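## Task

Pull the spring pin, lift the stand's post four holes (10.2 cm) while keeping hold of it, and push the pin back in to lock it. If the post falls or is lowered quickly, even while held, the task fails. The wooden block has to finish resting on the post's top plate. One or both robots may work. At the end, release everything and back away. A robot that falls or is left leaning fails the task, and nothing may stay in place only because a robot holds it.

## Robot and tools

Robots: r1 and r2 are identical Hello Robot Stretch 3 units. Each has a two-wheeled base with a passive rear caster, a mast carrying a lift, and a telescoping arm that reaches out to the robot's RIGHT side and ends in a wrist with a gripper. The base is 0.33 m long and 0.34 m wide and cannot move sideways. To move the gripper forward or back, drive the base. An on-the-spot turn pivots about the midpoint of the drive wheels, 0.05 m behind the front edge. With the arm retracted and the wrist folded, the turn sweeps a radius of 0.28 m. With the wrist unfolded, the gripper reaches past that circle.

Frames: the base frame has its origin on the floor between the drive wheels, with x forward, y left and z up. hand_pose is reported in this frame, at the point where the closed fingertips meet. The odometry frame is the base frame as it was when the scene started. Each robot reports in its own frames, so only images, lidar_m, wrist_depth_mm and head_depth_mm show where the robots are relative to each other.

execute_actions: the argument actions is a list with one action or none. An empty list only returns the state and images. An action maps a robot name ("r1", "r2") to an object that may hold base, joints and contact_limits. base holds exactly one command, and it is an offset from where the base last measured itself. {"translate_m": d} drives d metres, forward positive, range -1 to 1. {"rotate_rad": d} turns d radians, left (counter-clockwise seen from above) positive, range -3.2 to 3.2. joints gives absolute targets by name: lift_m 0 to 1.1 (arm height on the mast); arm_m 0 to 0.52 (extension); wrist_yaw_rad -1.345 to 4.42 (0 points along the arm, positive swings toward the front, 3.0 folds over the base); wrist_pitch_rad -1.57 to 0.451 (0 level, negative tips fingertips down); wrist_roll_rad -2.911 to 2.911 (0 means fingers side by side, level); gripper_m -0.089 to 0.179 (larger is wider; the real fingertip gap is 0.007 m to 0.025 m less than this value, and zero below 0.007); head_pan_rad -3.953 to 1.73 (0 forward, positive left, -1.57 looks along the arm); head_tilt_rad -1.53 to 0.419 (negative looks down). contact_limits takes only arm_m: a motor_effort percentage from 1 to 100 at which the arm motion halts with contact_stop. While it is in force it also caps how hard the arm holds. Every motion in an action starts together. A single action runs for at most 15 s. cameras is an optional list of names (r1_head_camera, r1_nav_camera, r1_wrist_camera, r2_head_camera, r2_nav_camera, r2_wrist_camera, or all). Omitting it returns all images, and [] returns none. An unknown key, an unknown camera or an out-of-range value rejects the whole call. Anything you leave out of an action can keep pushing toward its earlier target.

wait: seconds from 0 to 10. Nothing new is commanded, and it returns state and images. zoom_image: camera plus region [x0, y0, x1, y1] in pixels from the top-left of that camera's latest full image, at most 504 by 504. finished_scene: pass the current scene's number. It ends the scene for good and reports success. After it, the next task is given. A stop reported by one call cancels the later motion calls in the same reply.

Results: base_status and joint_status say how each motion ended. done means the target was reached (for the base, the wheels turned the full amount even if they slipped). off_target means it rested elsewhere and may still push. contact_stop, time_out and torque_fault mean the old target is dropped. An arm or lift that hit contact_stop goes slack until commanded again, so a loaded lift may sink. Base, wrist and head have no contact stop. A wrist servo pushed hard for seconds switches off for 10 s. on_its_own describes uncommanded joints; its "held at" is the held target, not the position. motor_effort is in percent, positive toward higher values, with the peak in brackets; the readings carry fixed and random errors. Positive wheel effort pushes forward. lidar_m gives 12 distances in metres from the base origin, in 30-degree sectors starting straight ahead and going counter-clockwise (4th left, 7th behind, 10th right), in a plane 0.17 m up, range 0.15 to 12 m. "-" means nothing seen. wrist_depth_mm (45 to 1000) and head_depth_mm (280 to 4000, sideways image) are 7x7 grids of median depths from the top-left. base_odometry counts wheel turns. turned_by_wheels and turned_by_imu give the turn since the last result. base_tilt gives degrees of lean (forward, right), with an offset of up to about 4 degrees.

Gripping: to grip, command gripper_m below the object's width. To let go, command at least 0.02 above the value where contact began. Neither the reading nor done confirms that you are holding something. To squeeze again, send a new value.

Speed and folding: the base is fast (0.30 m/s, 1.9 rad/s) only when lift_m is below 0.30, arm_m below 0.03 and wrist_yaw_rad above 2.54. Otherwise it is limited to 0.10 m/s and 0.63 rad/s. Fold or unfold the wrist only with lift_m between 0.32 and 0.95, wrist_pitch_rad -0.4 and roll near 0. Once folded, the lift may drop to 0.25. With yaw below -0.4, keep pitch at -0.5 or lower.

Avoid: letting the post fall or lowering it quickly once the pin is out. Robots pressing on each other: any base contact with another robot turns hard immediately, and no state line reports it. Equal commands give slightly different travel (up to 2.5 cm per metre), which matters if both robots carry one load. Arm pushes with the gripper above about 0.45 m, higher contact limits, repeated pushes after a stop, or driving while hooked can tip a robot. If it leans, reverse in short steps, pull the gripper free and lower lift_m to about 0.2. Drops, slams and hard pushes also count against you. Loose objects may get a brief nudge now and then. The simulation keeps running while you think, holding your last command.

Each tool is called after "Emit:" as name([rows], argument=value, ...), one row to a line, values as JSON.

## Session

Emit:
execute_actions(actions=[])

Scene clock: 0.00 s.
r1.base_odometry: x=+0.000 y=+0.000 heading=+0.000 (m, m, rad; r1's odometry frame)
r1.turned_by_wheels: +0.000 (rad since the last result)
r1.turned_by_imu: +0.000 (rad since the last result)
r1.base_tilt: forward=+0.5 right=-0.5 (deg)
r1.lidar_m: 1.22 1.08 1.08 1.27 1.33 1.34 1.58 2.83 2.59 2.44 3.46 2.07
r1.head_depth_mm: 1786 1809 1835 1877 1914 1934 1960 / 1593 1631 1650 1667 1689 1716 1744 / 1464 1467 1481 1509 1520 1561 1560 / 1325 1334 1351 1363 1384 1405 1417 / 1224 1231 1243 1255 1269 1283 1300 / 1137 1138 1143 1163 1169 1182 1197 / 1057 1061 1075 1084 1092 1102 1113
r1.base_status: not commanded
r1.joint_positions: lift_m=+0.483 arm_m=+0.002 wrist_yaw_rad=+2.903 wrist_pitch_rad=-0.478 wrist_roll_rad=+0.015 gripper_m=+0.037 head_pan_rad=+0.010 head_tilt_rad=-0.017
r1.joint_status: not commanded
r1.motor_effort: left_wheel=+0 right_wheel=+0 lift_m=+35 arm_m=-1 wrist_yaw_rad=+0 wrist_pitch_rad=+6 wrist_roll_rad=-1 gripper_m=+0 head_pan_rad=+0 head_tilt_rad=+2 (%)
r1.hand_pose: x=+0.0299 y=+0.0637 z=+0.4824 quat_wxyz=(+0.249, +0.707, +0.083, +0.657) (m; r1's base frame)
r1.wrist_depth_mm: - - - - - 941 852 / - - - - - - 901 / - - - - - - 955 / 987 - - - - - - / 851 - 926 901 919 941 961 / 714 - - 768 790 789 805 / 630 632 653 658 636 680 692
r2.base_odometry: x=+0.000 y=+0.000 heading=+0.000 (m, m, rad; r2's odometry frame)
r2.turned_by_wheels: +0.000 (rad since the last result)
r2.turned_by_imu: +0.000 (rad since the last result)
r2.base_tilt: forward=-0.5 right=-0.8 (deg)
r2.lidar_m: 2.42 2.57 3.13 1.18 2.84 4.71 2.08 1.60 1.57 1.67 2.42 2.68
r2.head_depth_mm: 1755 2600 2660 2636 2627 2620 2363 / 1771 2580 2855 2825 2817 2796 2355 / 1769 2606 3003 3024 2984 2954 2352 / 1766 2619 3258 3279 3244 3120 2358 / 1779 2610 3510 3527 3474 3369 2319 / 1769 2633 3821 3770 3775 3616 2338 / 1788 2616 3859 3802 3776 3117 2133
r2.base_status: not commanded
r2.joint_positions: lift_m=+0.491 arm_m=+0.002 wrist_yaw_rad=+3.017 wrist_pitch_rad=-0.524 wrist_roll_rad=-0.005 gripper_m=+0.037 head_pan_rad=+0.005 head_tilt_rad=+0.011
r2.joint_status: not commanded
r2.motor_effort: left_wheel=+0 right_wheel=+0 lift_m=+22 arm_m=+0 wrist_yaw_rad=+0 wrist_pitch_rad=+5 wrist_roll_rad=+0 gripper_m=+0 head_pan_rad=+0 head_tilt_rad=+1 (%)
r2.hand_pose: x=+0.0049 y=+0.0614 z=+0.4810 quat_wxyz=(+0.225, +0.691, +0.141, +0.672) (m; r2's base frame)
r2.wrist_depth_mm: - - - - - - - / - - - - - - - / - - - - - - - / 926 951 973 958 957 952 993 / 796 825 - 838 829 833 823 / 696 695 - 697 725 704 703 / 606 619 602 609 619 610 621
pictures: r1_head_camera (sideways: a quarter turn clockwise sets it upright), r1_nav_camera (sideways: a quarter turn counterclockwise sets it upright), r1_wrist_camera, r2_head_camera (sideways: a quarter turn clockwise sets it upright), r2_nav_camera (sideways: a quarter turn counterclockwise sets it upright), r2_wrist_camera
Images, in order (width x height): r1_head_camera 896x504, r1_nav_camera 672x504, r1_wrist_camera 644x364, r2_head_camera 896x504, r2_nav_camera 672x504, r2_wrist_camera 644x364.

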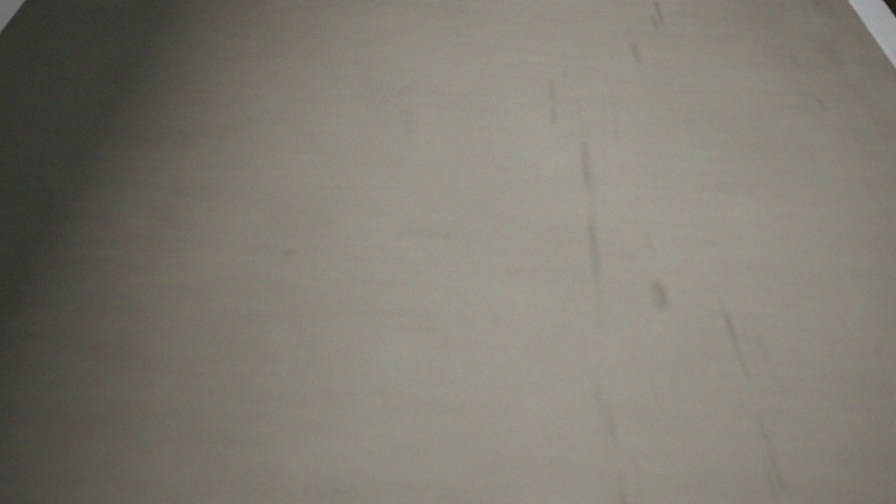

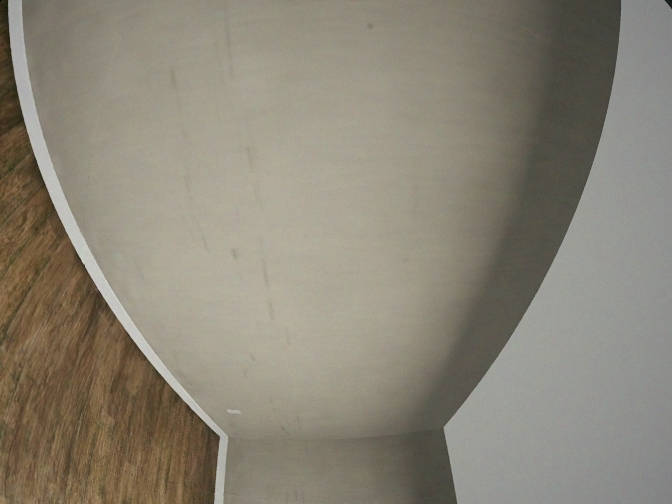

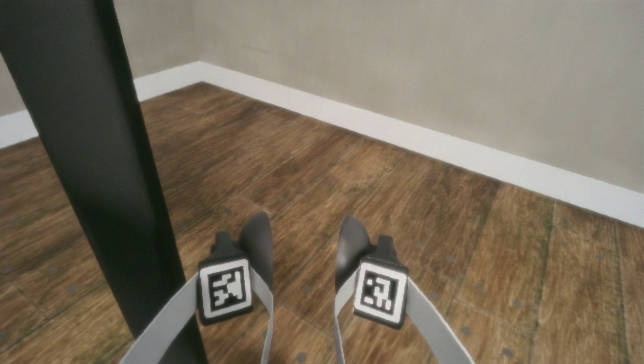

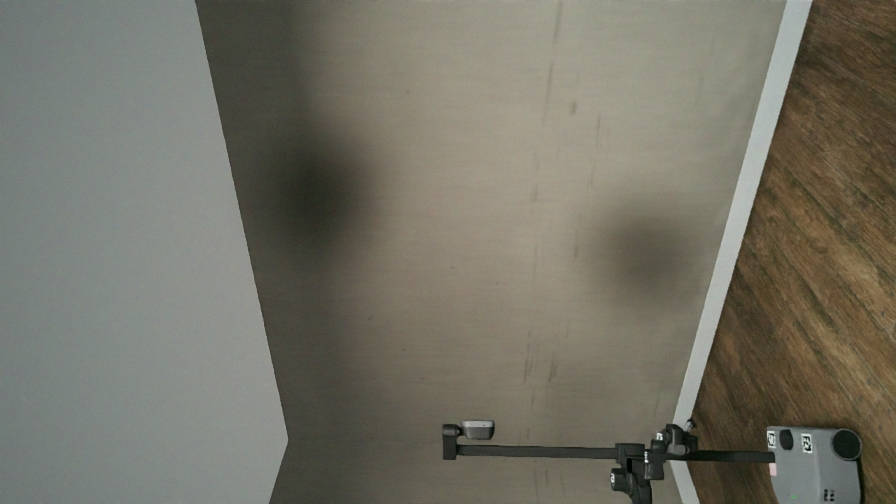

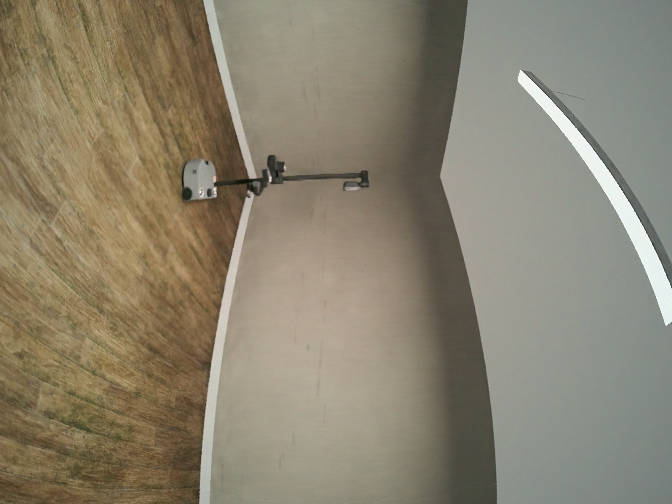

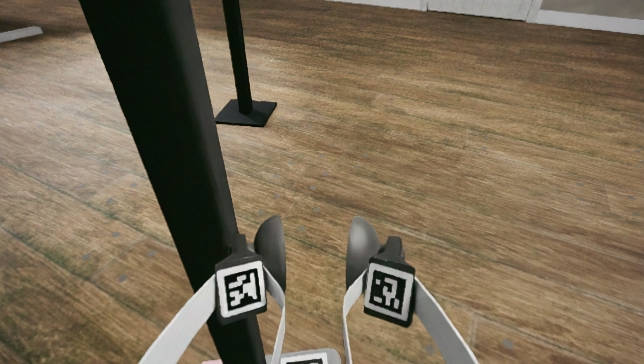

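Emit:
execute_actions([
  {"r1":{"joints":{"head_pan_rad":-2.1,"head_tilt_rad":-0.4}},"r2":{"joints":{"head_pan_rad":1.5,"head_tilt_rad":-0.6}}},
], cameras=["r1_head_camera","r2_head_camera","r2_nav_camera"])

Scene clock: 4.13 s.
r1.base_odometry: x=+0.000 y=+0.000 heading=+0.000 (m, m, rad; r1's odometry frame)
r1.turned_by_wheels: +0.000 (rad since the last result)
r1.turned_by_imu: +0.001 (rad since the last result)
r1.base_tilt: forward=+0.4 right=-0.5 (deg)
r1.lidar_m: 1.23 1.08 1.08 1.27 1.34 1.34 1.58 2.83 2.58 2.44 3.45 2.06
r1.head_depth_mm: - - - 3352 2336 1781 1462 / - - - 3331 2345 1780 1458 / - - - 3306 2331 1763 1443 / - - - 3148 2292 1765 1442 / - - - 3289 2291 1751 1433 / - - - 3262 2269 1760 1439 / - - - 3253 2273 1753 1446
r1.base_status: not commanded
r1.joint_positions: lift_m=+0.483 arm_m=+0.002 wrist_yaw_rad=+2.903 wrist_pitch_rad=-0.478 wrist_roll_rad=+0.015 gripper_m=+0.037 head_pan_rad=-2.093 head_tilt_rad=-0.395
r1.joint_status: all done
r1.motor_effort: left_wheel=-1(1) right_wheel=-1(1) lift_m=+35(35) arm_m=-1(0) wrist_yaw_rad=+1(1) wrist_pitch_rad=+6(6) wrist_roll_rad=+0(0) gripper_m=+0(0) head_pan_rad=-2(29) head_tilt_rad=-2(27) (%)
r1.hand_pose: x=+0.0299 y=+0.0637 z=+0.4824 quat_wxyz=(+0.249, +0.707, +0.083, +0.657) (m; r1's base frame)
r1.wrist_depth_mm: - - - - - 983 849 / - - - - - - 902 / - - - - - - 974 / - - - - - - - / 854 - 889 867 933 957 954 / 714 - - 762 780 776 805 / 628 644 638 665 670 683 696
r2.base_odometry: x=+0.000 y=+0.000 heading=+0.000 (m, m, rad; r2's odometry frame)
r2.turned_by_wheels: +0.000 (rad since the last result)
r2.turned_by_imu: +0.000 (rad since the last result)
r2.base_tilt: forward=-0.6 right=-0.8 (deg)
r2.lidar_m: 2.43 2.58 3.13 1.18 2.84 4.74 2.09 1.60 1.57 1.67 2.42 2.67
r2.head_depth_mm: 2716 2964 3163 2451 1853 1500 1256 / 2821 3057 3278 2459 1859 1493 1249 / 2945 3275 3441 2428 1857 1478 1248 / 3137 3448 3576 2448 1845 1490 1245 / 3323 3660 3510 2435 1834 1478 1243 / 3534 3899 1201 2221 1706 1476 1240 / 3700 - 3286 2424 1820 1468 1263
r2.base_status: not commanded
r2.joint_positions: lift_m=+0.491 arm_m=+0.002 wrist_yaw_rad=+3.017 wrist_pitch_rad=-0.524 wrist_roll_rad=-0.005 gripper_m=+0.037 head_pan_rad=+1.493 head_tilt_rad=-0.592
r2.joint_status: all done
r2.motor_effort: left_wheel=+0(0) right_wheel=+0(0) lift_m=+22(22) arm_m=+0(0) wrist_yaw_rad=-1(1) wrist_pitch_rad=+5(5) wrist_roll_rad=+0(0) gripper_m=+0(1) head_pan_rad=+2(31) head_tilt_rad=-3(32) (%)
r2.hand_pose: x=+0.0049 y=+0.0614 z=+0.4810 quat_wxyz=(+0.225, +0.691, +0.141, +0.672) (m; r2's base frame)
r2.wrist_depth_mm: - - - - - - - / - - - - - - - / - - - - - - - / 959 997 983 957 944 988 979 / 813 808 - 819 838 823 821 / 693 705 - 697 735 707 712 / 612 614 598 635 619 623 617
pictures: r1_head_camera (sideways: a quarter turn clockwise sets it upright), r2_head_camera (sideways: a quarter turn clockwise sets it upright), r2_nav_camera (sideways: a quarter turn counterclockwise sets it upright)
Images, in order (width x height): r1_head_camera 896x504, r2_head_camera 896x504, r2_nav_camera 672x504.

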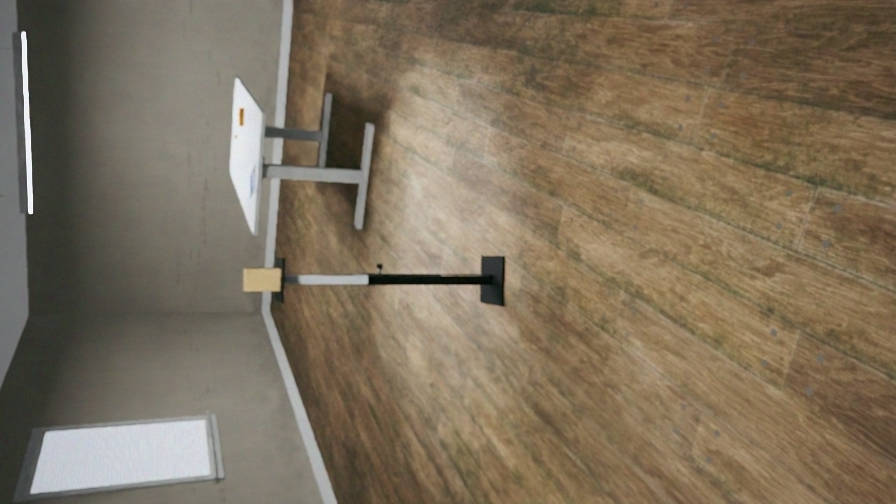

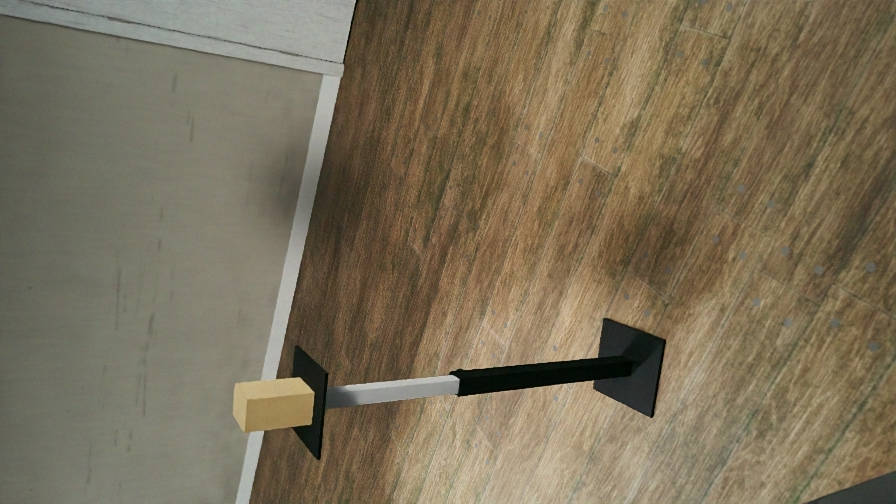

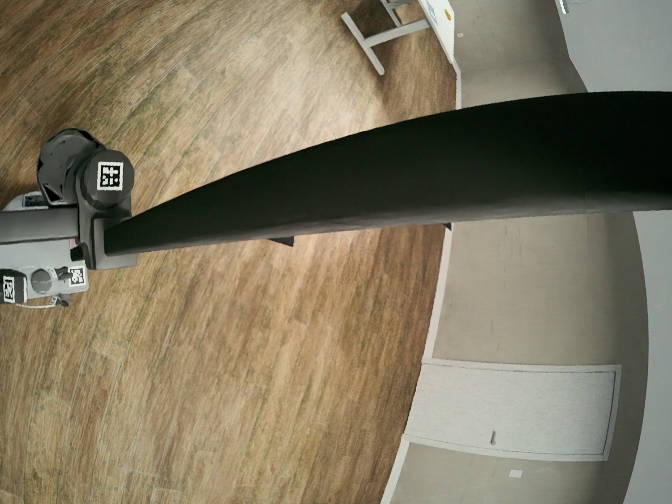

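Emit:
execute_actions([
  {"r1":{"base":{"rotate_rad":-2.27},"joints":{"lift_m":0.27,"head_pan_rad":0.2,"head_tilt_rad":-0.5}},"r2":{"base":{"rotate_rad":1.8},"joints":{"lift_m":0.27,"head_pan_rad":0,"head_tilt_rad":-0.6}}},
], cameras=[])

Emit:
execute_actions([
  {"r1":{"base":{"translate_m":1.0}},"r2":{"base":{"translate_m":0.5},"joints":{"head_tilt_rad":-0.8}}},
], cameras=["r1_head_camera","r2_head_camera"])

Scene clock: 16.03 s.
r1.base_odometry: x=+0.000 y=+0.000 heading=-2.270 (m, m, rad; r1's odometry frame)
r1.turned_by_wheels: -2.270 (rad since the last result)
r1.turned_by_imu: -2.267 (rad since the last result)
r1.base_tilt: forward=+0.5 right=-0.4 (deg)
r1.lidar_m: 2.59 2.45 3.50 2.85 1.37 1.09 1.08 1.17 1.36 1.34 1.45 2.17
r1.head_depth_mm: - - - 2710 2015 1611 1347 / - - - 2682 2024 1602 1347 / - - - 2696 2012 1597 1351 / - - - 2641 2026 1606 1340 / - - - 2640 1997 1605 1337 / - - - 2670 2014 1601 1331 / - - 3924 2701 1996 1598 1334
r1.base_status: done
r1.joint_positions: lift_m=+0.270 arm_m=+0.002 wrist_yaw_rad=+2.903 wrist_pitch_rad=-0.479 wrist_roll_rad=+0.015 gripper_m=+0.037 head_pan_rad=+0.193 head_tilt_rad=-0.495
r1.joint_status: all done
r1.motor_effort: left_wheel=+1(9) right_wheel=-3(9) lift_m=+27(29) arm_m=+0(0) wrist_yaw_rad=+0(0) wrist_pitch_rad=+7(7) wrist_roll_rad=+0(0) gripper_m=+0(1) head_pan_rad=+3(31) head_tilt_rad=-3(13) (%)
r1.hand_pose: x=+0.0299 y=+0.0636 z=+0.2696 quat_wxyz=(+0.249, +0.707, +0.083, +0.657) (m; r1's base frame)
r1.wrist_depth_mm: - - - - - - - / - - - - - - - / 756 836 889 922 903 973 - / 639 680 690 699 725 723 752 / 537 - 591 582 580 604 617 / 469 - - 487 507 510 516 / - - - 429 422 438 444
r2.base_odometry: x=+0.000 y=+0.000 heading=+1.800 (m, m, rad; r2's odometry frame)
r2.turned_by_wheels: +1.800 (rad since the last result)
r2.turned_by_imu: +1.834 (rad since the last result)
r2.base_tilt: forward=-0.5 right=-0.8 (deg)
r2.lidar_m: 1.17 2.84 2.92 1.77 1.57 1.57 1.88 2.68 2.69 2.40 3.13 3.14
r2.head_depth_mm: 3056 3322 3419 2467 1858 1503 1252 / 3344 3647 3570 2447 1857 1489 1244 / 3710 3967 1263 2230 1792 1485 1247 / - - 3549 2425 1856 1482 1253 / - - 3543 2423 1840 1481 1238 / - - 3531 2403 1836 1485 1235 / - - 3509 2398 1828 1467 1237
r2.base_status: done
r2.joint_positions: lift_m=+0.270 arm_m=+0.002 wrist_yaw_rad=+3.017 wrist_pitch_rad=-0.524 wrist_roll_rad=-0.005 gripper_m=+0.037 head_pan_rad=+0.007 head_tilt_rad=-0.593
r2.joint_status: all done
r2.motor_effort: left_wheel=-1(6) right_wheel=+1(6) lift_m=+17(16) arm_m=+0(0) wrist_yaw_rad=+0(1) wrist_pitch_rad=+5(5) wrist_roll_rad=+0(0) gripper_m=+0(0) head_pan_rad=-2(30) head_tilt_rad=-3(3) (%)
r2.hand_pose: x=+0.0049 y=+0.0612 z=+0.2598 quat_wxyz=(+0.226, +0.691, +0.141, +0.672) (m; r2's base frame)
r2.wrist_depth_mm: - - - - - - - / - - - - - - - / 759 767 762 791 780 796 773 / 612 626 621 623 635 623 639 / 520 517 - 543 530 530 526 / 461 - - - 459 454 451 / - - - - 398 394 403
pictures: none
No camera images: the call's "cameras" was empty. Leave "cameras" out to get every camera's image.

Scene clock: 20.97 s.
r1.base_odometry: x=-0.644 y=-0.765 heading=-2.270 (m, m, rad; r1's odometry frame)
r1.turned_by_wheels: +0.000 (rad since the last result)
r1.turned_by_imu: +0.004 (rad since the last result)
r1.base_tilt: forward=+0.5 right=-0.6 (deg)
r1.lidar_m: 3.49 1.63 1.69 3.33 2.62 2.09 2.07 1.86 1.48 1.47 1.57 2.42
r1.head_depth_mm: - - - 2652 2010 1600 1346 / - - - 2699 2018 1625 1353 / - - 3668 2692 1985 1616 1339 / - - - 2651 2027 1592 1341 / - - 3765 2516 1953 1602 1343 / - - 3536 2647 2001 1598 1335 / - - - 2673 1990 1603 1337
r1.base_status: done
r1.joint_positions: lift_m=+0.270 arm_m=+0.002 wrist_yaw_rad=+2.903 wrist_pitch_rad=-0.479 wrist_roll_rad=+0.015 gripper_m=+0.037 head_pan_rad=+0.193 head_tilt_rad=-0.495
r1.joint_status: not commanded
r1.motor_effort: left_wheel=+0(8) right_wheel=-2(5) lift_m=+27(27) arm_m=-1(1) wrist_yaw_rad=+0(0) wrist_pitch_rad=+7(7) wrist_roll_rad=+0(0) gripper_m=+0(0) head_pan_rad=+2(3) head_tilt_rad=-3(3) (%)
r1.hand_pose: x=+0.0299 y=+0.0635 z=+0.2696 quat_wxyz=(+0.249, +0.707, +0.083, +0.657) (m; r1's base frame)
r1.wrist_depth_mm: - - - - - - - / - - - - - - - / 778 856 869 875 918 942 989 / 645 660 688 703 731 735 758 / 537 - 567 572 591 603 622 / 476 - - 482 502 503 519 / - - - 418 418 440 446
r2.base_odometry: x=-0.114 y=+0.487 heading=+1.800 (m, m, rad; r2's odometry frame)
r2.turned_by_wheels: +0.000 (rad since the last result)
r2.turned_by_imu: +0.002 (rad since the last result)
r2.base_tilt: forward=-0.4 right=-0.8 (deg)
r2.lidar_m: 0.68 2.41 3.53 2.14 1.91 1.91 2.28 3.04 3.04 1.63 2.82 2.83
r2.head_depth_mm: 2833 2994 2393 1889 1557 1324 1155 / 3086 3161 761 1880 1554 1318 1157 / 3366 3231 731 1758 1483 1307 1149 / 3780 3216 2348 1868 1546 1308 1139 / - 3188 2362 1851 1535 1314 1143 / - 3202 2358 1849 1536 1308 1138 / - 3158 2322 1845 1531 1302 1140
r2.base_status: done
r2.joint_positions: lift_m=+0.270 arm_m=+0.002 wrist_yaw_rad=+3.017 wrist_pitch_rad=-0.525 wrist_roll_rad=-0.005 gripper_m=+0.037 head_pan_rad=+0.007 head_tilt_rad=-0.791
r2.joint_status: all done
r2.motor_effort: left_wheel=-1(4) right_wheel=+1(6) lift_m=+17(17) arm_m=+0(0) wrist_yaw_rad=+0(1) wrist_pitch_rad=+5(5) wrist_roll_rad=+0(0) gripper_m=+1(0) head_pan_rad=-3(3) head_tilt_rad=-4(19) (%)
r2.hand_pose: x=+0.0049 y=+0.0612 z=+0.2598 quat_wxyz=(+0.226, +0.691, +0.141, +0.672) (m; r2's base frame)
r2.wrist_depth_mm: - - - - - - - / - - - - - - - / 771 786 764 787 787 800 779 / 614 622 628 611 637 628 641 / 529 519 - 544 538 524 527 / 458 - - - 463 450 451 / - - - - 398 395 394
pictures: r1_head_camera (sideways: a quarter turn clockwise sets it upright), r2_head_camera (sideways: a quarter turn clockwise sets it upright)
Images, in order (width x height): r1_head_camera 896x504, r2_head_camera 896x504.

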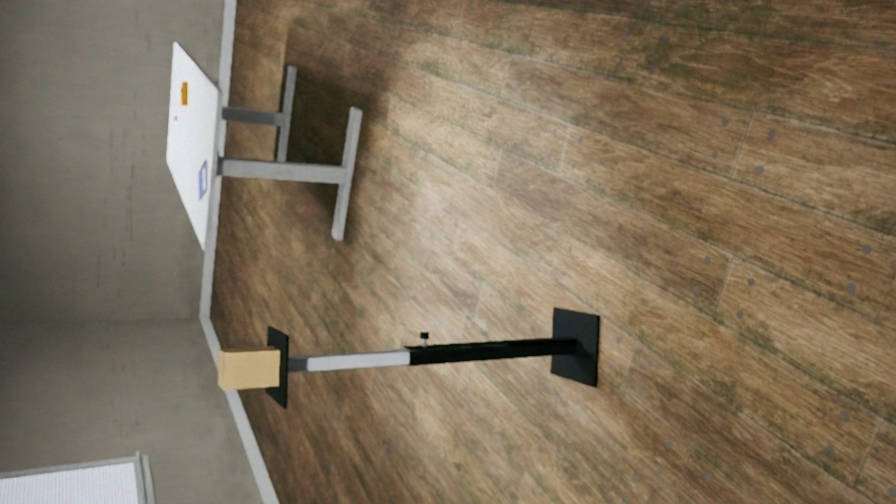

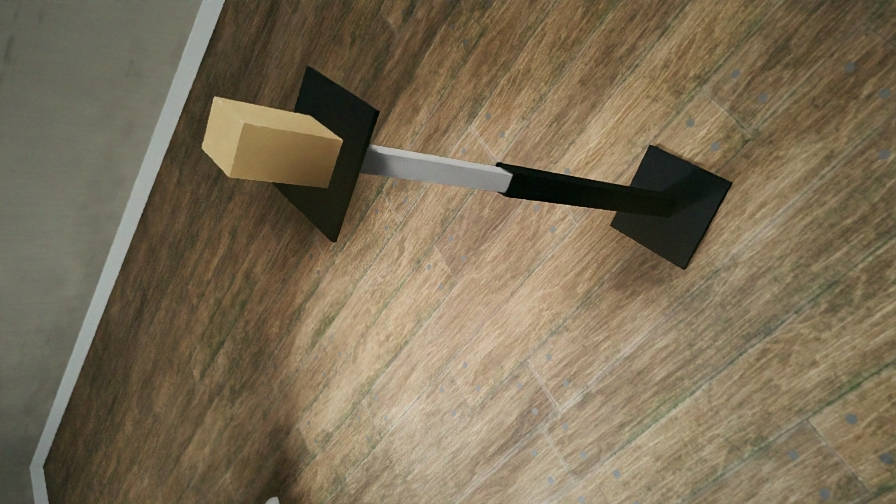

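Emit:
execute_actions([
  {"r1":{"base":{"rotate_rad":-0.07}},"r2":{"base":{"rotate_rad":1.04}}},
], cameras=[])

Emit:
execute_actions([
  {"r1":{"base":{"translate_m":1.0}},"r2":{"base":{"translate_m":0.29},"joints":{"lift_m":0.75,"wrist_pitch_rad":-0.4,"head_pan_rad":-1.57}}},
], cameras=[])

Emit:
execute_actions([
  {"r1":{"base":{"translate_m":0.63}},"r2":{"joints":{"wrist_yaw_rad":0,"gripper_m":0.12}}},
], cameras=[])

Emit:
execute_actions([
  {"r1":{"base":{"rotate_rad":-2.96},"joints":{"head_pan_rad":-1.57,"head_tilt_rad":-0.9}},"r2":{"joints":{"wrist_pitch_rad":0,"lift_m":0.62}}},
], cameras=[])

Emit:
execute_actions([
  {"r1":{"joints":{"lift_m":0.45,"wrist_pitch_rad":-0.4}}},
], cameras=["r1_head_camera","r2_head_camera","r2_wrist_camera"])

Scene clock: 30.77 s.
r1.base_odometry: x=-0.644 y=-0.765 heading=-2.340 (m, m, rad; r1's odometry frame)
r1.turned_by_wheels: -0.070 (rad since the last result)
r1.turned_by_imu: -0.069 (rad since the last result)
r1.base_tilt: forward=+0.4 right=-0.5 (deg)
r1.lidar_m: 3.49 1.63 1.69 3.33 2.78 2.12 2.07 1.96 1.50 1.47 1.53 2.23
r1.head_depth_mm: - - - 2692 2017 1608 1347 / - - - 2660 1983 1604 1341 / - - - 2642 2024 1598 1339 / - - 3618 2671 2021 1613 1337 / - - - 2662 2014 1600 1329 / - - 3499 2472 1905 1589 1342 / - - 3797 2654 1975 1585 1337
r1.base_status: done
r1.joint_positions: lift_m=+0.270 arm_m=+0.002 wrist_yaw_rad=+2.903 wrist_pitch_rad=-0.479 wrist_roll_rad=+0.015 gripper_m=+0.037 head_pan_rad=+0.193 head_tilt_rad=-0.495
r1.joint_status: not commanded
r1.motor_effort: left_wheel=+1(6) right_wheel=-2(8) lift_m=+28(27) arm_m=-1(1) wrist_yaw_rad=+0(1) wrist_pitch_rad=+7(7) wrist_roll_rad=+0(1) gripper_m=+2(0) head_pan_rad=+3(3) head_tilt_rad=-2(3) (%)
r1.hand_pose: x=+0.0299 y=+0.0635 z=+0.2696 quat_wxyz=(+0.249, +0.707, +0.083, +0.657) (m; r1's base frame)
r1.wrist_depth_mm: - - - - - - - / - - - - - - - / 770 859 856 902 915 932 966 / 647 668 691 702 716 725 762 / 536 - 591 576 594 596 603 / 479 - - 478 502 506 513 / - - - 427 426 438 447
r2.base_odometry: x=-0.114 y=+0.487 heading=+2.840 (m, m, rad; r2's odometry frame)
r2.turned_by_wheels: +1.040 (rad since the last result)
r2.turned_by_imu: +1.055 (rad since the last result)
r2.base_tilt: forward=-0.5 right=-0.8 (deg)
r2.lidar_m: 3.57 2.16 1.90 1.91 2.26 3.05 3.04 1.62 2.82 2.82 0.68 2.40
r2.head_depth_mm: - 3296 2404 1891 1559 1321 1155 / - 3257 2389 1886 1554 1324 1151 / - 3193 2411 1877 1543 1315 1149 / - 3224 2371 1871 1541 1312 1146 / - 3192 2340 1869 1544 1310 1144 / 3529 3209 2318 1846 1527 1302 1140 / 3000 3014 2334 1843 1534 1306 1133
r2.base_status: done
r2.joint_positions: lift_m=+0.270 arm_m=+0.002 wrist_yaw_rad=+3.017 wrist_pitch_rad=-0.525 wrist_roll_rad=-0.005 gripper_m=+0.037 head_pan_rad=+0.007 head_tilt_rad=-0.791
r2.joint_status: not commanded
r2.motor_effort: left_wheel=-1(6) right_wheel=+1(7) lift_m=+17(17) arm_m=+0(0) wrist_yaw_rad=+0(1) wrist_pitch_rad=+5(5) wrist_roll_rad=+0(0) gripper_m=+0(0) head_pan_rad=-3(2) head_tilt_rad=-4(3) (%)
r2.hand_pose: x=+0.0049 y=+0.0612 z=+0.2598 quat_wxyz=(+0.226, +0.691, +0.141, +0.672) (m; r2's base frame)
r2.wrist_depth_mm: - - - - - - - / - - - - - - - / 764 780 766 781 782 801 791 / 612 627 616 627 619 630 630 / 521 515 - 537 528 524 528 / 458 - - - 469 460 452 / - - - - 390 395 395
pictures: none
No camera images: the call's "cameras" was empty. Leave "cameras" out to get every camera's image.

Scene clock: 35.97 s.
r1.base_odometry: x=-1.339 y=-1.484 heading=-2.340 (m, m, rad; r1's odometry frame)
r1.turned_by_wheels: +0.000 (rad since the last result)
r1.turned_by_imu: +0.004 (rad since the last result)
r1.base_tilt: forward=+0.5 right=-0.6 (deg)
r1.lidar_m: 2.49 2.52 0.85 1.42 3.45 3.15 3.09 2.05 1.55 1.51 1.63 2.33
r1.head_depth_mm: - - - 2720 2001 1596 1348 / - - - 2695 2005 1611 1341 / - - 3740 2711 2007 1599 1336 / - 3654 3288 2609 1998 1599 1335 / - - - 2614 1992 1598 1343 / - - 3968 2656 1985 1588 1335 / - - 3965 2661 1988 1602 1335
r1.base_status: done
r1.joint_positions: lift_m=+0.270 arm_m=+0.002 wrist_yaw_rad=+2.903 wrist_pitch_rad=-0.479 wrist_roll_rad=+0.015 gripper_m=+0.037 head_pan_rad=+0.193 head_tilt_rad=-0.495
r1.joint_status: not commanded
r1.motor_effort: left_wheel=+1(8) right_wheel=-2(7) lift_m=+27(26) arm_m=-1(1) wrist_yaw_rad=+0(1) wrist_pitch_rad=+7(7) wrist_roll_rad=+0(1) gripper_m=+0(0) head_pan_rad=+3(3) head_tilt_rad=-2(2) (%)
r1.hand_pose: x=+0.0298 y=+0.0635 z=+0.2695 quat_wxyz=(+0.249, +0.707, +0.083, +0.657) (m; r1's base frame)
r1.wrist_depth_mm: - - - - - - - / - - - - - - - / 765 834 860 882 890 961 996 / 638 670 688 705 722 746 748 / 534 - 579 575 594 594 612 / 470 - - 490 505 504 515 / - - - 428 421 446 444
r2.base_odometry: x=-0.390 y=+0.573 heading=+2.840 (m, m, rad; r2's odometry frame)
r2.turned_by_wheels: +0.000 (rad since the last result)
r2.turned_by_imu: +0.002 (rad since the last result)
r2.base_tilt: forward=-0.5 right=-0.8 (deg)
r2.lidar_m: 3.39 2.06 1.82 1.82 2.16 3.33 3.33 3.30 1.30 0.64 3.45 2.16
r2.head_depth_mm: 2457 2807 2426 1797 1554 1357 - / 2542 2871 2399 1883 1548 1357 - / 2597 2834 704 1822 1551 1345 - / 2725 2969 724 1820 1473 1316 - / 2817 3058 2353 1854 1536 1341 1090 / 2848 3127 2366 1844 1536 1311 1135 / 3014 3152 2310 1854 1527 1302 1137
r2.base_status: done
r2.joint_positions: lift_m=+0.750 arm_m=+0.002 wrist_yaw_rad=+3.017 wrist_pitch_rad=-0.420 wrist_roll_rad=-0.005 gripper_m=+0.037 head_pan_rad=-1.563 head_tilt_rad=-0.791
r2.joint_status: all done
r2.motor_effort: left_wheel=-1(6) right_wheel=+1(7) lift_m=+27(29) arm_m=+0(0) wrist_yaw_rad=-1(0) wrist_pitch_rad=+8(10) wrist_roll_rad=+0(0) gripper_m=+0(0) head_pan_rad=-2(30) head_tilt_rad=-4(3) (%)
r2.hand_pose: x=+0.0067 y=+0.0756 z=+0.7619 quat_wxyz=(+0.190, +0.697, +0.105, +0.683) (m; r2's base frame)
r2.wrist_depth_mm: - - - - - - - / - - - - - - - / - - - - - - - / - - - - - - - / - - - - - - - / - - - - - - - / 924 930 910 947 940 954 945
pictures: none
No camera images: the call's "cameras" was empty. Leave "cameras" out to get every camera's image.

Scene clock: 39.70 s.
r1.base_odometry: x=-1.777 y=-1.937 heading=-2.340 (m, m, rad; r1's odometry frame)
r1.turned_by_wheels: +0.000 (rad since the last result)
r1.turned_by_imu: +0.002 (rad since the last result)
r1.base_tilt: forward=+0.3 right=-0.6 (deg)
r1.lidar_m: 3.09 1.90 3.28 0.73 3.41 3.81 3.73 2.09 1.58 1.57 1.67 2.41
r1.head_depth_mm: - - - 2694 2006 1593 1344 / - - - 2679 2039 1613 1344 / - - 3251 2669 2002 1611 1339 / - - 2074 2663 2002 1614 1334 / - - 1990 2278 2006 1600 1340 / - - 3334 2660 1993 1590 1344 / - - 3703 2640 1974 1598 1339
r1.base_status: done
r1.joint_positions: lift_m=+0.270 arm_m=+0.002 wrist_yaw_rad=+2.903 wrist_pitch_rad=-0.479 wrist_roll_rad=+0.015 gripper_m=+0.037 head_pan_rad=+0.193 head_tilt_rad=-0.495
r1.joint_status: not commanded
r1.motor_effort: left_wheel=+1(8) right_wheel=-2(6) lift_m=+27(28) arm_m=-1(1) wrist_yaw_rad=+1(1) wrist_pitch_rad=+7(7) wrist_roll_rad=-1(1) gripper_m=+1(1) head_pan_rad=+3(3) head_tilt_rad=-2(4) (%)
r1.hand_pose: x=+0.0298 y=+0.0635 z=+0.2695 quat_wxyz=(+0.249, +0.707, +0.083, +0.657) (m; r1's base frame)
r1.wrist_depth_mm: - - - - - - - / - - - - - - - / 768 777 877 884 936 973 979 / 655 677 691 694 714 742 743 / 540 - 581 579 578 594 609 / 476 - - 488 510 509 506 / - - - 421 427 440 450
r2.base_odometry: x=-0.390 y=+0.573 heading=+2.840 (m, m, rad; r2's odometry frame)
r2.turned_by_wheels: +0.000 (rad since the last result)
r2.turned_by_imu: +0.000 (rad since the last result)
r2.base_tilt: forward=-0.6 right=-0.8 (deg)
r2.lidar_m: 3.41 2.06 1.81 1.82 2.16 3.32 3.32 3.30 2.90 0.64 3.44 2.16
r2.head_depth_mm: 2461 2781 2414 1879 1557 1359 - / 2560 2808 2391 1889 1552 1345 - / 2561 2848 702 1716 1582 1353 - / 2734 2971 724 1748 1471 - 1132 / 2793 3063 2362 1858 1557 1311 1143 / 2889 3168 2355 1850 1539 1309 1140 / 2999 3128 2324 1842 1522 1302 1135
r2.base_status: not commanded
r2.joint_positions: lift_m=+0.750 arm_m=+0.002 wrist_yaw_rad=+0.003 wrist_pitch_rad=-0.420 wrist_roll_rad=-0.005 gripper_m=+0.120 head_pan_rad=-1.563 head_tilt_rad=-0.791
r2.joint_status: all done
r2.motor_effort: left_wheel=-1(1) right_wheel=+1(1) lift_m=+26(27) arm_m=+0(1) wrist_yaw_rad=-4(3) wrist_pitch_rad=+8(8) wrist_roll_rad=+0(0) gripper_m=+0(83) head_pan_rad=-3(3) head_tilt_rad=-3(4) (%)
r2.hand_pose: x=-0.0209 y=-0.3710 z=+0.7619 quat_wxyz=(+0.694, +0.149, -0.689, -0.146) (m; r2's base frame)
r2.wrist_depth_mm: - - - - - - - / - - - - - - - / - - - - - - - / - - - - - - - / - - - - - - - / - - - - - - - / 916 900 945 913 928 924 954
pictures: none
No camera images: the call's "cameras" was empty. Leave "cameras" out to get every camera's image.

Scene clock: 42.70 s.
r1.base_odometry: x=-1.777 y=-1.937 heading=+0.984 (m, m, rad; r1's odometry frame)
r1.turned_by_wheels: -2.960 (rad since the last result)
r1.turned_by_imu: -2.953 (rad since the last result)
r1.base_tilt: forward=+0.5 right=-0.7 (deg)
r1.lidar_m: 3.13 1.80 1.58 1.58 1.84 3.23 1.89 3.72 3.21 0.72 3.75 3.73
r1.head_depth_mm: 2778 2274 1896 1630 1410 1258 1130 / 2794 2305 1909 1626 1411 1266 1141 / 1117 734 1826 1586 1411 1259 1146 / 1111 758 1681 1603 1396 1259 1168 / 2907 2305 1866 1635 1425 1273 1135 / 2883 2309 1905 1644 1426 1266 1134 / 2912 2322 1903 1632 1416 1270 1140
r1.base_status: done
r1.joint_positions: lift_m=+0.270 arm_m=+0.002 wrist_yaw_rad=+2.903 wrist_pitch_rad=-0.479 wrist_roll_rad=+0.015 gripper_m=+0.037 head_pan_rad=-1.563 head_tilt_rad=-0.889
r1.joint_status: all done
r1.motor_effort: left_wheel=+1(9) right_wheel=-2(10) lift_m=+27(28) arm_m=-1(0) wrist_yaw_rad=+0(1) wrist_pitch_rad=+7(7) wrist_roll_rad=+0(0) gripper_m=+0(0) head_pan_rad=-2(31) head_tilt_rad=-5(31) (%)
r1.hand_pose: x=+0.0298 y=+0.0635 z=+0.2695 quat_wxyz=(+0.249, +0.707, +0.083, +0.657) (m; r1's base frame)
r1.wrist_depth_mm: - - - - - - - / - - - - - - - / 758 820 865 878 934 928 991 / 649 662 684 702 725 759 729 / 533 - 586 570 584 597 608 / 477 - - 485 505 506 510 / - - - 423 419 437 440
r2.base_odometry: x=-0.390 y=+0.573 heading=+2.840 (m, m, rad; r2's odometry frame)
r2.turned_by_wheels: +0.000 (rad since the last result)
r2.turned_by_imu: +0.000 (rad since the last result)
r2.base_tilt: forward=-0.5 right=-0.8 (deg)
r2.lidar_m: 3.40 2.06 1.82 1.82 2.16 3.31 3.32 3.30 2.90 0.65 3.47 2.16
r2.head_depth_mm: 2452 2796 2401 1890 1561 1331 1166 / 2556 2879 2385 1887 1556 1328 1195 / 2624 2916 701 1812 1568 1314 - / 2682 2968 723 1715 1471 1329 1126 / 2781 3042 2269 1756 1553 1309 1141 / 2911 3122 2348 1857 1533 1306 1138 / 3018 3139 2344 1839 1529 1309 1135
r2.base_status: not commanded
r2.joint_positions: lift_m=+0.620 arm_m=+0.002 wrist_yaw_rad=+0.002 wrist_pitch_rad=-0.023 wrist_roll_rad=-0.005 gripper_m=+0.120 head_pan_rad=-1.563 head_tilt_rad=-0.791
r2.joint_status: all done
r2.motor_effort: left_wheel=-2(1) right_wheel=+0(1) lift_m=+17(22) arm_m=+0(0) wrist_yaw_rad=-3(4) wrist_pitch_rad=+9(10) wrist_roll_rad=+0(0) gripper_m=+0(0) head_pan_rad=-2(3) head_tilt_rad=-4(4) (%)
r2.hand_pose: x=-0.0208 y=-0.4025 z=+0.7290 quat_wxyz=(+0.709, +0.009, -0.705, -0.008) (m; r2's base frame)
r2.wrist_depth_mm: - - - 360 - - - / - - - 436 - - - / - - - - - - - / - - - - - - - / - - - - - - - / - - - - - - - / - - - - - - -
pictures: none
No camera images: the call's "cameras" was empty. Leave "cameras" out to get every camera's image.

Scene clock: 45.17 s.
r1.base_odometry: x=-1.777 y=-1.937 heading=+0.984 (m, m, rad; r1's odometry frame)
r1.turned_by_wheels: +0.000 (rad since the last result)
r1.turned_by_imu: +0.000 (rad since the last result)
r1.base_tilt: forward=+0.6 right=-0.7 (deg)
r1.lidar_m: 3.14 1.79 1.58 1.58 1.83 3.22 1.89 3.73 3.23 0.72 3.74 3.73
r1.head_depth_mm: 2787 2300 1890 1623 1412 1260 1129 / 2748 2286 1922 1622 1423 1259 1179 / 1112 731 1818 1594 1406 1267 1173 / 1113 757 1686 1588 1397 1261 - / 2889 2303 1862 1629 1421 1261 1129 / 2926 2305 1923 1627 1421 1254 1138 / 2897 2309 1913 1631 1421 1267 1136
r1.base_status: not commanded
r1.joint_positions: lift_m=+0.450 arm_m=+0.002 wrist_yaw_rad=+2.903 wrist_pitch_rad=-0.420 wrist_roll_rad=+0.015 gripper_m=+0.037 head_pan_rad=-1.563 head_tilt_rad=-0.889
r1.joint_status: all done
r1.motor_effort: left_wheel=+1(1) right_wheel=-2(2) lift_m=+44(47) arm_m=-1(1) wrist_yaw_rad=-1(2) wrist_pitch_rad=+9(10) wrist_roll_rad=+0(0) gripper_m=+1(1) head_pan_rad=-2(2) head_tilt_rad=-6(5) (%)
r1.hand_pose: x=+0.0317 y=+0.0711 z=+0.4619 quat_wxyz=(+0.230, +0.709, +0.063, +0.664) (m; r1's base frame)
r1.wrist_depth_mm: - - - - - - - / - - - - - - - / - - - - - - - / - - - - - - - / 847 - 920 917 961 936 971 / 716 - - 757 800 784 819 / 613 614 643 650 636 663 677
r2.base_odometry: x=-0.390 y=+0.573 heading=+2.840 (m, m, rad; r2's odometry frame)
r2.turned_by_wheels: +0.000 (rad since the last result)
r2.turned_by_imu: +0.000 (rad since the last result)
r2.base_tilt: forward=-0.5 right=-0.9 (deg)
r2.lidar_m: 3.41 2.06 1.82 1.82 2.16 3.31 3.32 3.31 2.89 0.65 3.44 2.15
r2.head_depth_mm: 2458 2738 2388 1883 1563 1322 1160 / 2555 2830 2382 1887 1558 1323 1193 / 2610 2899 702 1825 1566 1321 - / 2672 1498 724 1715 1467 1333 1126 / 2802 3005 2339 1756 1557 1304 1137 / 2886 3098 2349 1847 1526 1309 1141 / 2965 3140 2318 1843 1530 1307 1139
r2.base_status: not commanded
r2.joint_positions: lift_m=+0.620 arm_m=+0.002 wrist_yaw_rad=+0.002 wrist_pitch_rad=-0.023 wrist_roll_rad=-0.005 gripper_m=+0.120 head_pan_rad=-1.563 head_tilt_rad=-0.791
r2.joint_status: not commanded
r2.motor_effort: left_wheel=-1(1) right_wheel=+2(1) lift_m=+17(17) arm_m=+0(0) wrist_yaw_rad=-3(4) wrist_pitch_rad=+9(9) wrist_roll_rad=+0(0) gripper_m=+0(1) head_pan_rad=-3(2) head_tilt_rad=-4(4) (%)
r2.hand_pose: x=-0.0208 y=-0.4025 z=+0.7290 quat_wxyz=(+0.709, +0.009, -0.705, -0.008) (m; r2's base frame)
r2.wrist_depth_mm: - - - 360 - - - / - - - 437 - - - / - - - - - - - / - - - - - - - / - - - - - - - / - - - - - - - / - - - - - - -
pictures: r1_head_camera (sideways: a quarter turn clockwise sets it upright), r2_head_camera (sideways: a quarter turn clockwise sets it upright), r2_wrist_camera
Images, in order (width x height): r1_head_camera 896x504, r2_head_camera 896x504, r2_wrist_camera 644x364.

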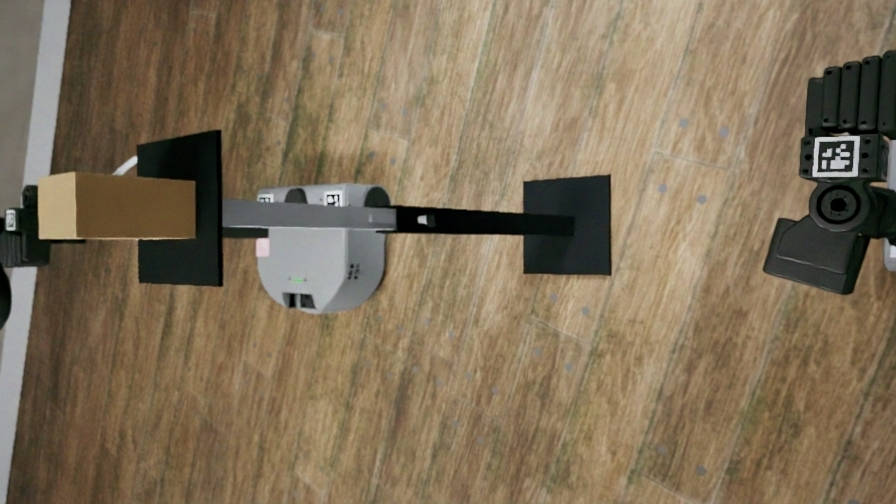

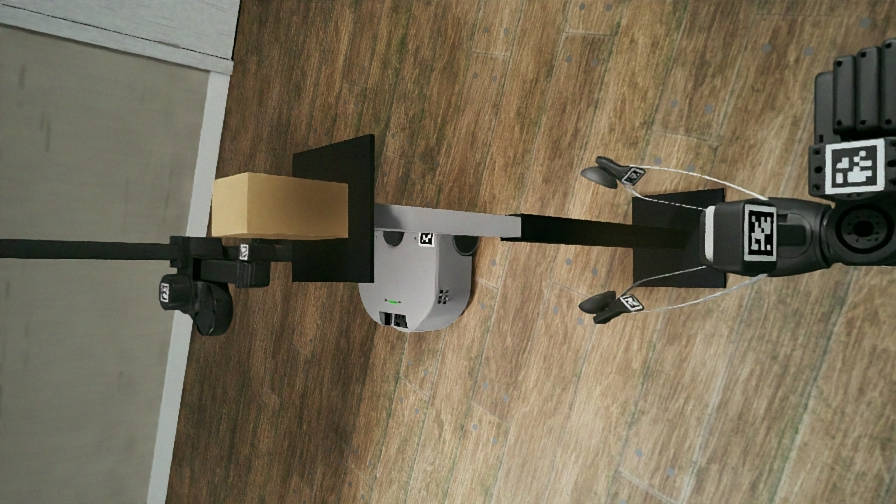

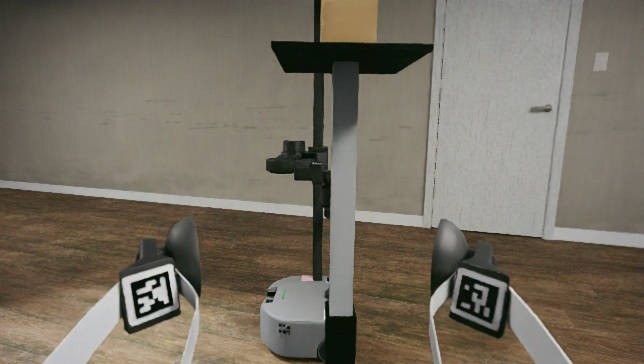

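Emit:
execute_actions([
  {"r1":{"base":{"translate_m":-0.04},"joints":{"wrist_yaw_rad":0,"gripper_m":0.1}},"r2":{"base":{"translate_m":-0.025},"joints":{"arm_m":0.1}}},
], cameras=[])

Emit:
execute_actions([
  {"r1":{"joints":{"wrist_pitch_rad":0,"arm_m":0.1}},"r2":{"joints":{"arm_m":0.2}}},
], cameras=["r1_head_camera","r1_wrist_camera","r2_head_camera","r2_wrist_camera"])

Scene clock: 50.93 s.
r1.base_odometry: x=-1.799 y=-1.970 heading=+0.984 (m, m, rad; r1's odometry frame)
r1.turned_by_wheels: +0.000 (rad since the last result)
r1.turned_by_imu: +0.001 (rad since the last result)
r1.base_tilt: forward=+0.3 right=-0.6 (deg)
r1.lidar_m: 3.16 1.81 1.58 1.59 1.85 3.25 1.85 3.72 3.21 0.73 3.71 3.76
r1.head_depth_mm: 2720 2298 1900 1624 1416 1256 1131 / 2789 2302 1924 1630 1417 1267 1174 / 2849 2106 1904 1622 1413 1272 - / 676 729 1632 1562 1383 1261 1136 / 2820 2174 1768 1632 1427 1263 1137 / 2952 2307 1943 1637 1428 1267 1130 / 2915 2303 1914 1639 1433 1257 1133
r1.base_status: done
r1.joint_positions: lift_m=+0.450 arm_m=+0.002 wrist_yaw_rad=+0.003 wrist_pitch_rad=-0.420 wrist_roll_rad=+0.015 gripper_m=+0.100 head_pan_rad=-1.563 head_tilt_rad=-0.889
r1.joint_status: all done
r1.motor_effort: left_wheel=+1(3) right_wheel=-2(8) lift_m=+44(44) arm_m=-1(1) wrist_yaw_rad=-2(1) wrist_pitch_rad=+9(9) wrist_roll_rad=+0(0) gripper_m=-1(79) head_pan_rad=-2(2) head_tilt_rad=-5(6) (%)
r1.hand_pose: x=-0.0209 y=-0.3708 z=+0.4619 quat_wxyz=(+0.687, +0.148, -0.696, -0.148) (m; r1's base frame)
r1.wrist_depth_mm: - - - - - - - / - - - - - - - / - - - - - - - / - - - - - - - / 849 896 906 878 953 943 984 / 712 - 721 755 752 817 821 / 621 633 644 653 664 667 684
r2.base_odometry: x=-0.367 y=+0.566 heading=+2.840 (m, m, rad; r2's odometry frame)
r2.turned_by_wheels: +0.000 (rad since the last result)
r2.turned_by_imu: +0.000 (rad since the last result)
r2.base_tilt: forward=-0.5 right=-0.8 (deg)
r2.lidar_m: 3.40 2.08 1.83 1.83 2.17 3.28 3.29 3.31 2.89 0.64 3.45 2.18
r2.head_depth_mm: 2454 2753 2383 1900 1549 1325 1152 / 2541 2855 2385 1889 1552 1384 - / 2600 2923 2135 1864 1549 - 1132 / 2651 2881 701 1710 1514 1277 1145 / 2768 1484 2250 1747 1533 1316 1139 / 2862 3150 2343 1857 1530 1310 1136 / 2998 3178 2326 1852 1532 1303 1139
r2.base_status: done
r2.joint_positions: lift_m=+0.620 arm_m=+0.100 wrist_yaw_rad=+0.002 wrist_pitch_rad=-0.023 wrist_roll_rad=-0.005 gripper_m=+0.120 head_pan_rad=-1.563 head_tilt_rad=-0.791
r2.joint_status: all done
r2.motor_effort: left_wheel=-2(5) right_wheel=+1(2) lift_m=+17(17) arm_m=+3(5) wrist_yaw_rad=-2(3) wrist_pitch_rad=+9(9) wrist_roll_rad=+0(0) gripper_m=+1(0) head_pan_rad=-3(4) head_tilt_rad=-3(3) (%)
r2.hand_pose: x=-0.0211 y=-0.5003 z=+0.7291 quat_wxyz=(+0.709, +0.009, -0.705, -0.008) (m; r2's base frame)
r2.wrist_depth_mm: - - 324 267 319 - - / - - - 371 - - - / - - - - - - - / - - - 905 - - - / - - - - - - - / - - - - - - - / - - - - - - -
pictures: none
No camera images: the call's "cameras" was empty. Leave "cameras" out to get every camera's image.

Scene clock: 52.90 s.
r1.base_odometry: x=-1.799 y=-1.970 heading=+0.984 (m, m, rad; r1's odometry frame)
r1.turned_by_wheels: +0.000 (rad since the last result)
r1.turned_by_imu: +0.000 (rad since the last result)
r1.base_tilt: forward=+0.6 right=-0.5 (deg)
r1.lidar_m: 3.16 1.80 1.59 1.59 1.84 3.24 1.85 3.70 3.21 0.73 3.74 3.76
r1.head_depth_mm: 2806 2285 1911 1631 1422 1256 1136 / 2788 2288 1904 1623 1409 1307 - / 2866 925 1908 1638 1413 - 1125 / 678 729 1660 1573 1389 1273 1137 / 2698 2197 1760 1638 1419 1261 1139 / 2851 2323 1926 1638 1431 1264 1134 / 2945 2298 1915 1626 1425 1264 1136
r1.base_status: not commanded
r1.joint_positions: lift_m=+0.450 arm_m=+0.100 wrist_yaw_rad=+0.002 wrist_pitch_rad=-0.024 wrist_roll_rad=+0.015 gripper_m=+0.100 head_pan_rad=-1.563 head_tilt_rad=-0.889
r1.joint_status: all done
r1.motor_effort: left_wheel=+1(1) right_wheel=-3(2) lift_m=+44(44) arm_m=+7(9) wrist_yaw_rad=-1(2) wrist_pitch_rad=+11(10) wrist_roll_rad=+0(0) gripper_m=-1(1) head_pan_rad=-2(2) head_tilt_rad=-5(4) (%)
r1.hand_pose: x=-0.0210 y=-0.5001 z=+0.5582 quat_wxyz=(+0.702, +0.009, -0.712, -0.008) (m; r1's base frame)
r1.wrist_depth_mm: - - 654 - - - - / - - - - - - - / - - - - - - - / - - - - - - - / - - 407 - - - - / - - 417 - - - - / - 974 948 - - - -
r2.base_odometry: x=-0.367 y=+0.566 heading=+2.840 (m, m, rad; r2's odometry frame)
r2.turned_by_wheels: +0.000 (rad since the last result)
r2.turned_by_imu: +0.000 (rad since the last result)
r2.base_tilt: forward=-0.4 right=-0.9 (deg)
r2.lidar_m: 3.41 2.07 1.83 1.83 2.17 3.28 3.28 3.30 2.89 0.64 3.44 2.18
r2.head_depth_mm: 2454 2776 2402 1877 1556 1328 1151 / 2570 2827 2385 1875 1594 1352 - / 2666 2913 2112 1882 1624 1278 1145 / 2654 2858 702 1712 1503 1276 1141 / 2789 1486 2245 1733 1538 1307 1142 / 2928 3103 2328 1847 1535 1313 1142 / 2980 3194 2323 1842 1525 1308 1140
r2.base_status: not commanded
r2.joint_positions: lift_m=+0.620 arm_m=+0.200 wrist_yaw_rad=+0.001 wrist_pitch_rad=-0.023 wrist_roll_rad=-0.005 gripper_m=+0.120 head_pan_rad=-1.563 head_tilt_rad=-0.791
r2.joint_status: all done
r2.motor_effort: left_wheel=-2(1) right_wheel=+2(1) lift_m=+17(17) arm_m=+3(3) wrist_yaw_rad=-2(3) wrist_pitch_rad=+9(9) wrist_roll_rad=+0(0) gripper_m=+0(0) head_pan_rad=-3(3) head_tilt_rad=-3(4) (%)
r2.hand_pose: x=-0.0211 y=-0.6003 z=+0.7291 quat_wxyz=(+0.709, +0.009, -0.705, -0.008) (m; r2's base frame)
r2.wrist_depth_mm: - - - 200 255 - - / - - - 207 - - - / - - - 211 - - - / - - - 218 - - - / - - - 614 - - - / - - - - - - - / - - - 936 - - -
pictures: r1_head_camera (sideways: a quarter turn clockwise sets it upright), r1_wrist_camera, r2_head_camera (sideways: a quarter turn clockwise sets it upright), r2_wrist_camera
Images, in order (width x height): r1_head_camera 896x504, r1_wrist_camera 644x364, r2_head_camera 896x504, r2_wrist_camera 644x364.

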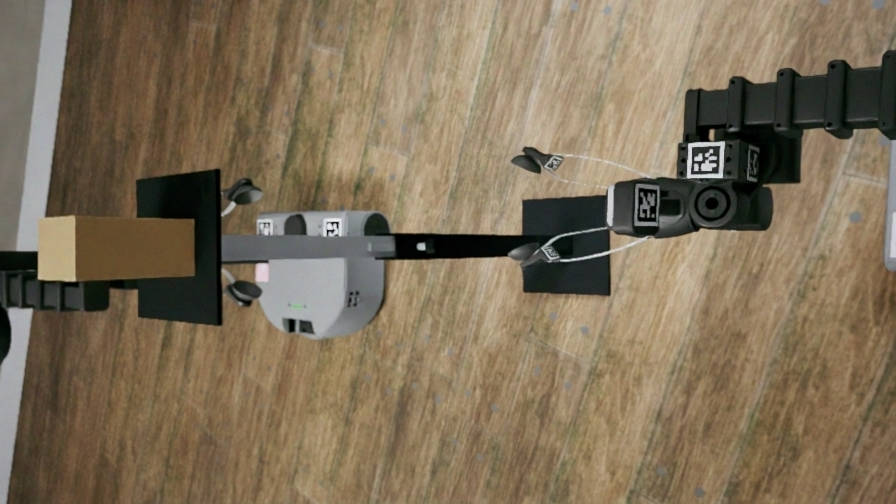

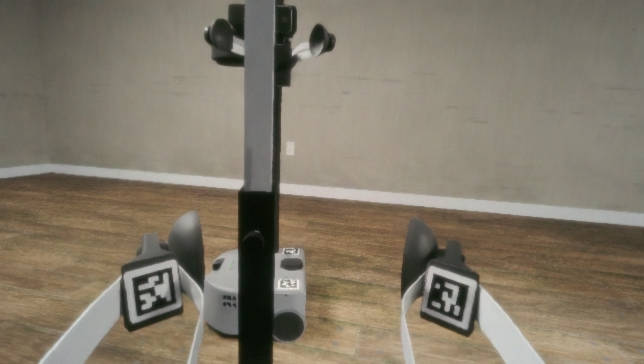

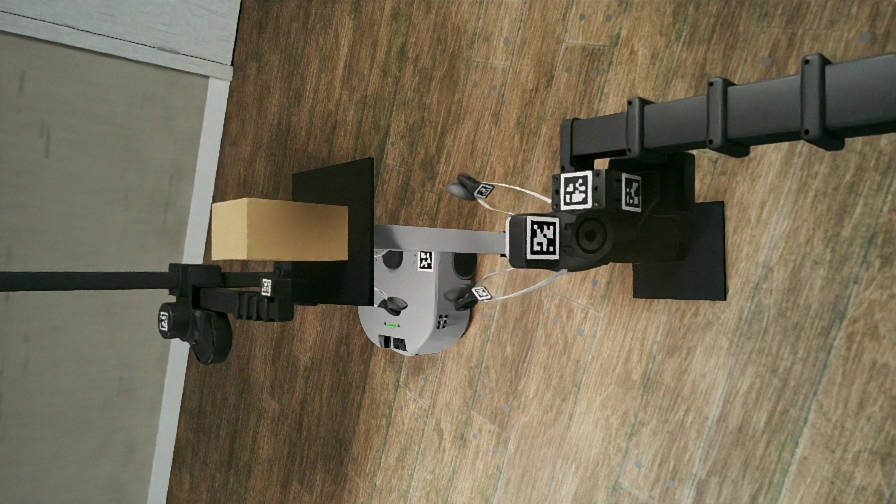

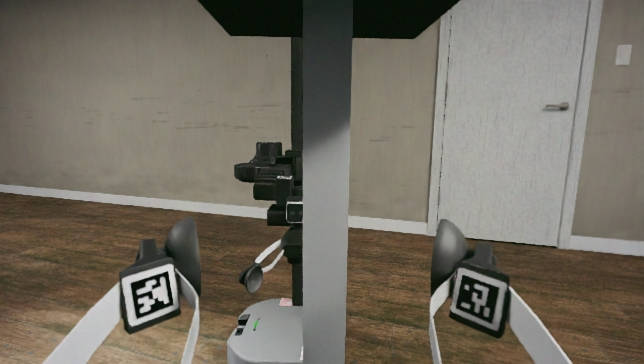

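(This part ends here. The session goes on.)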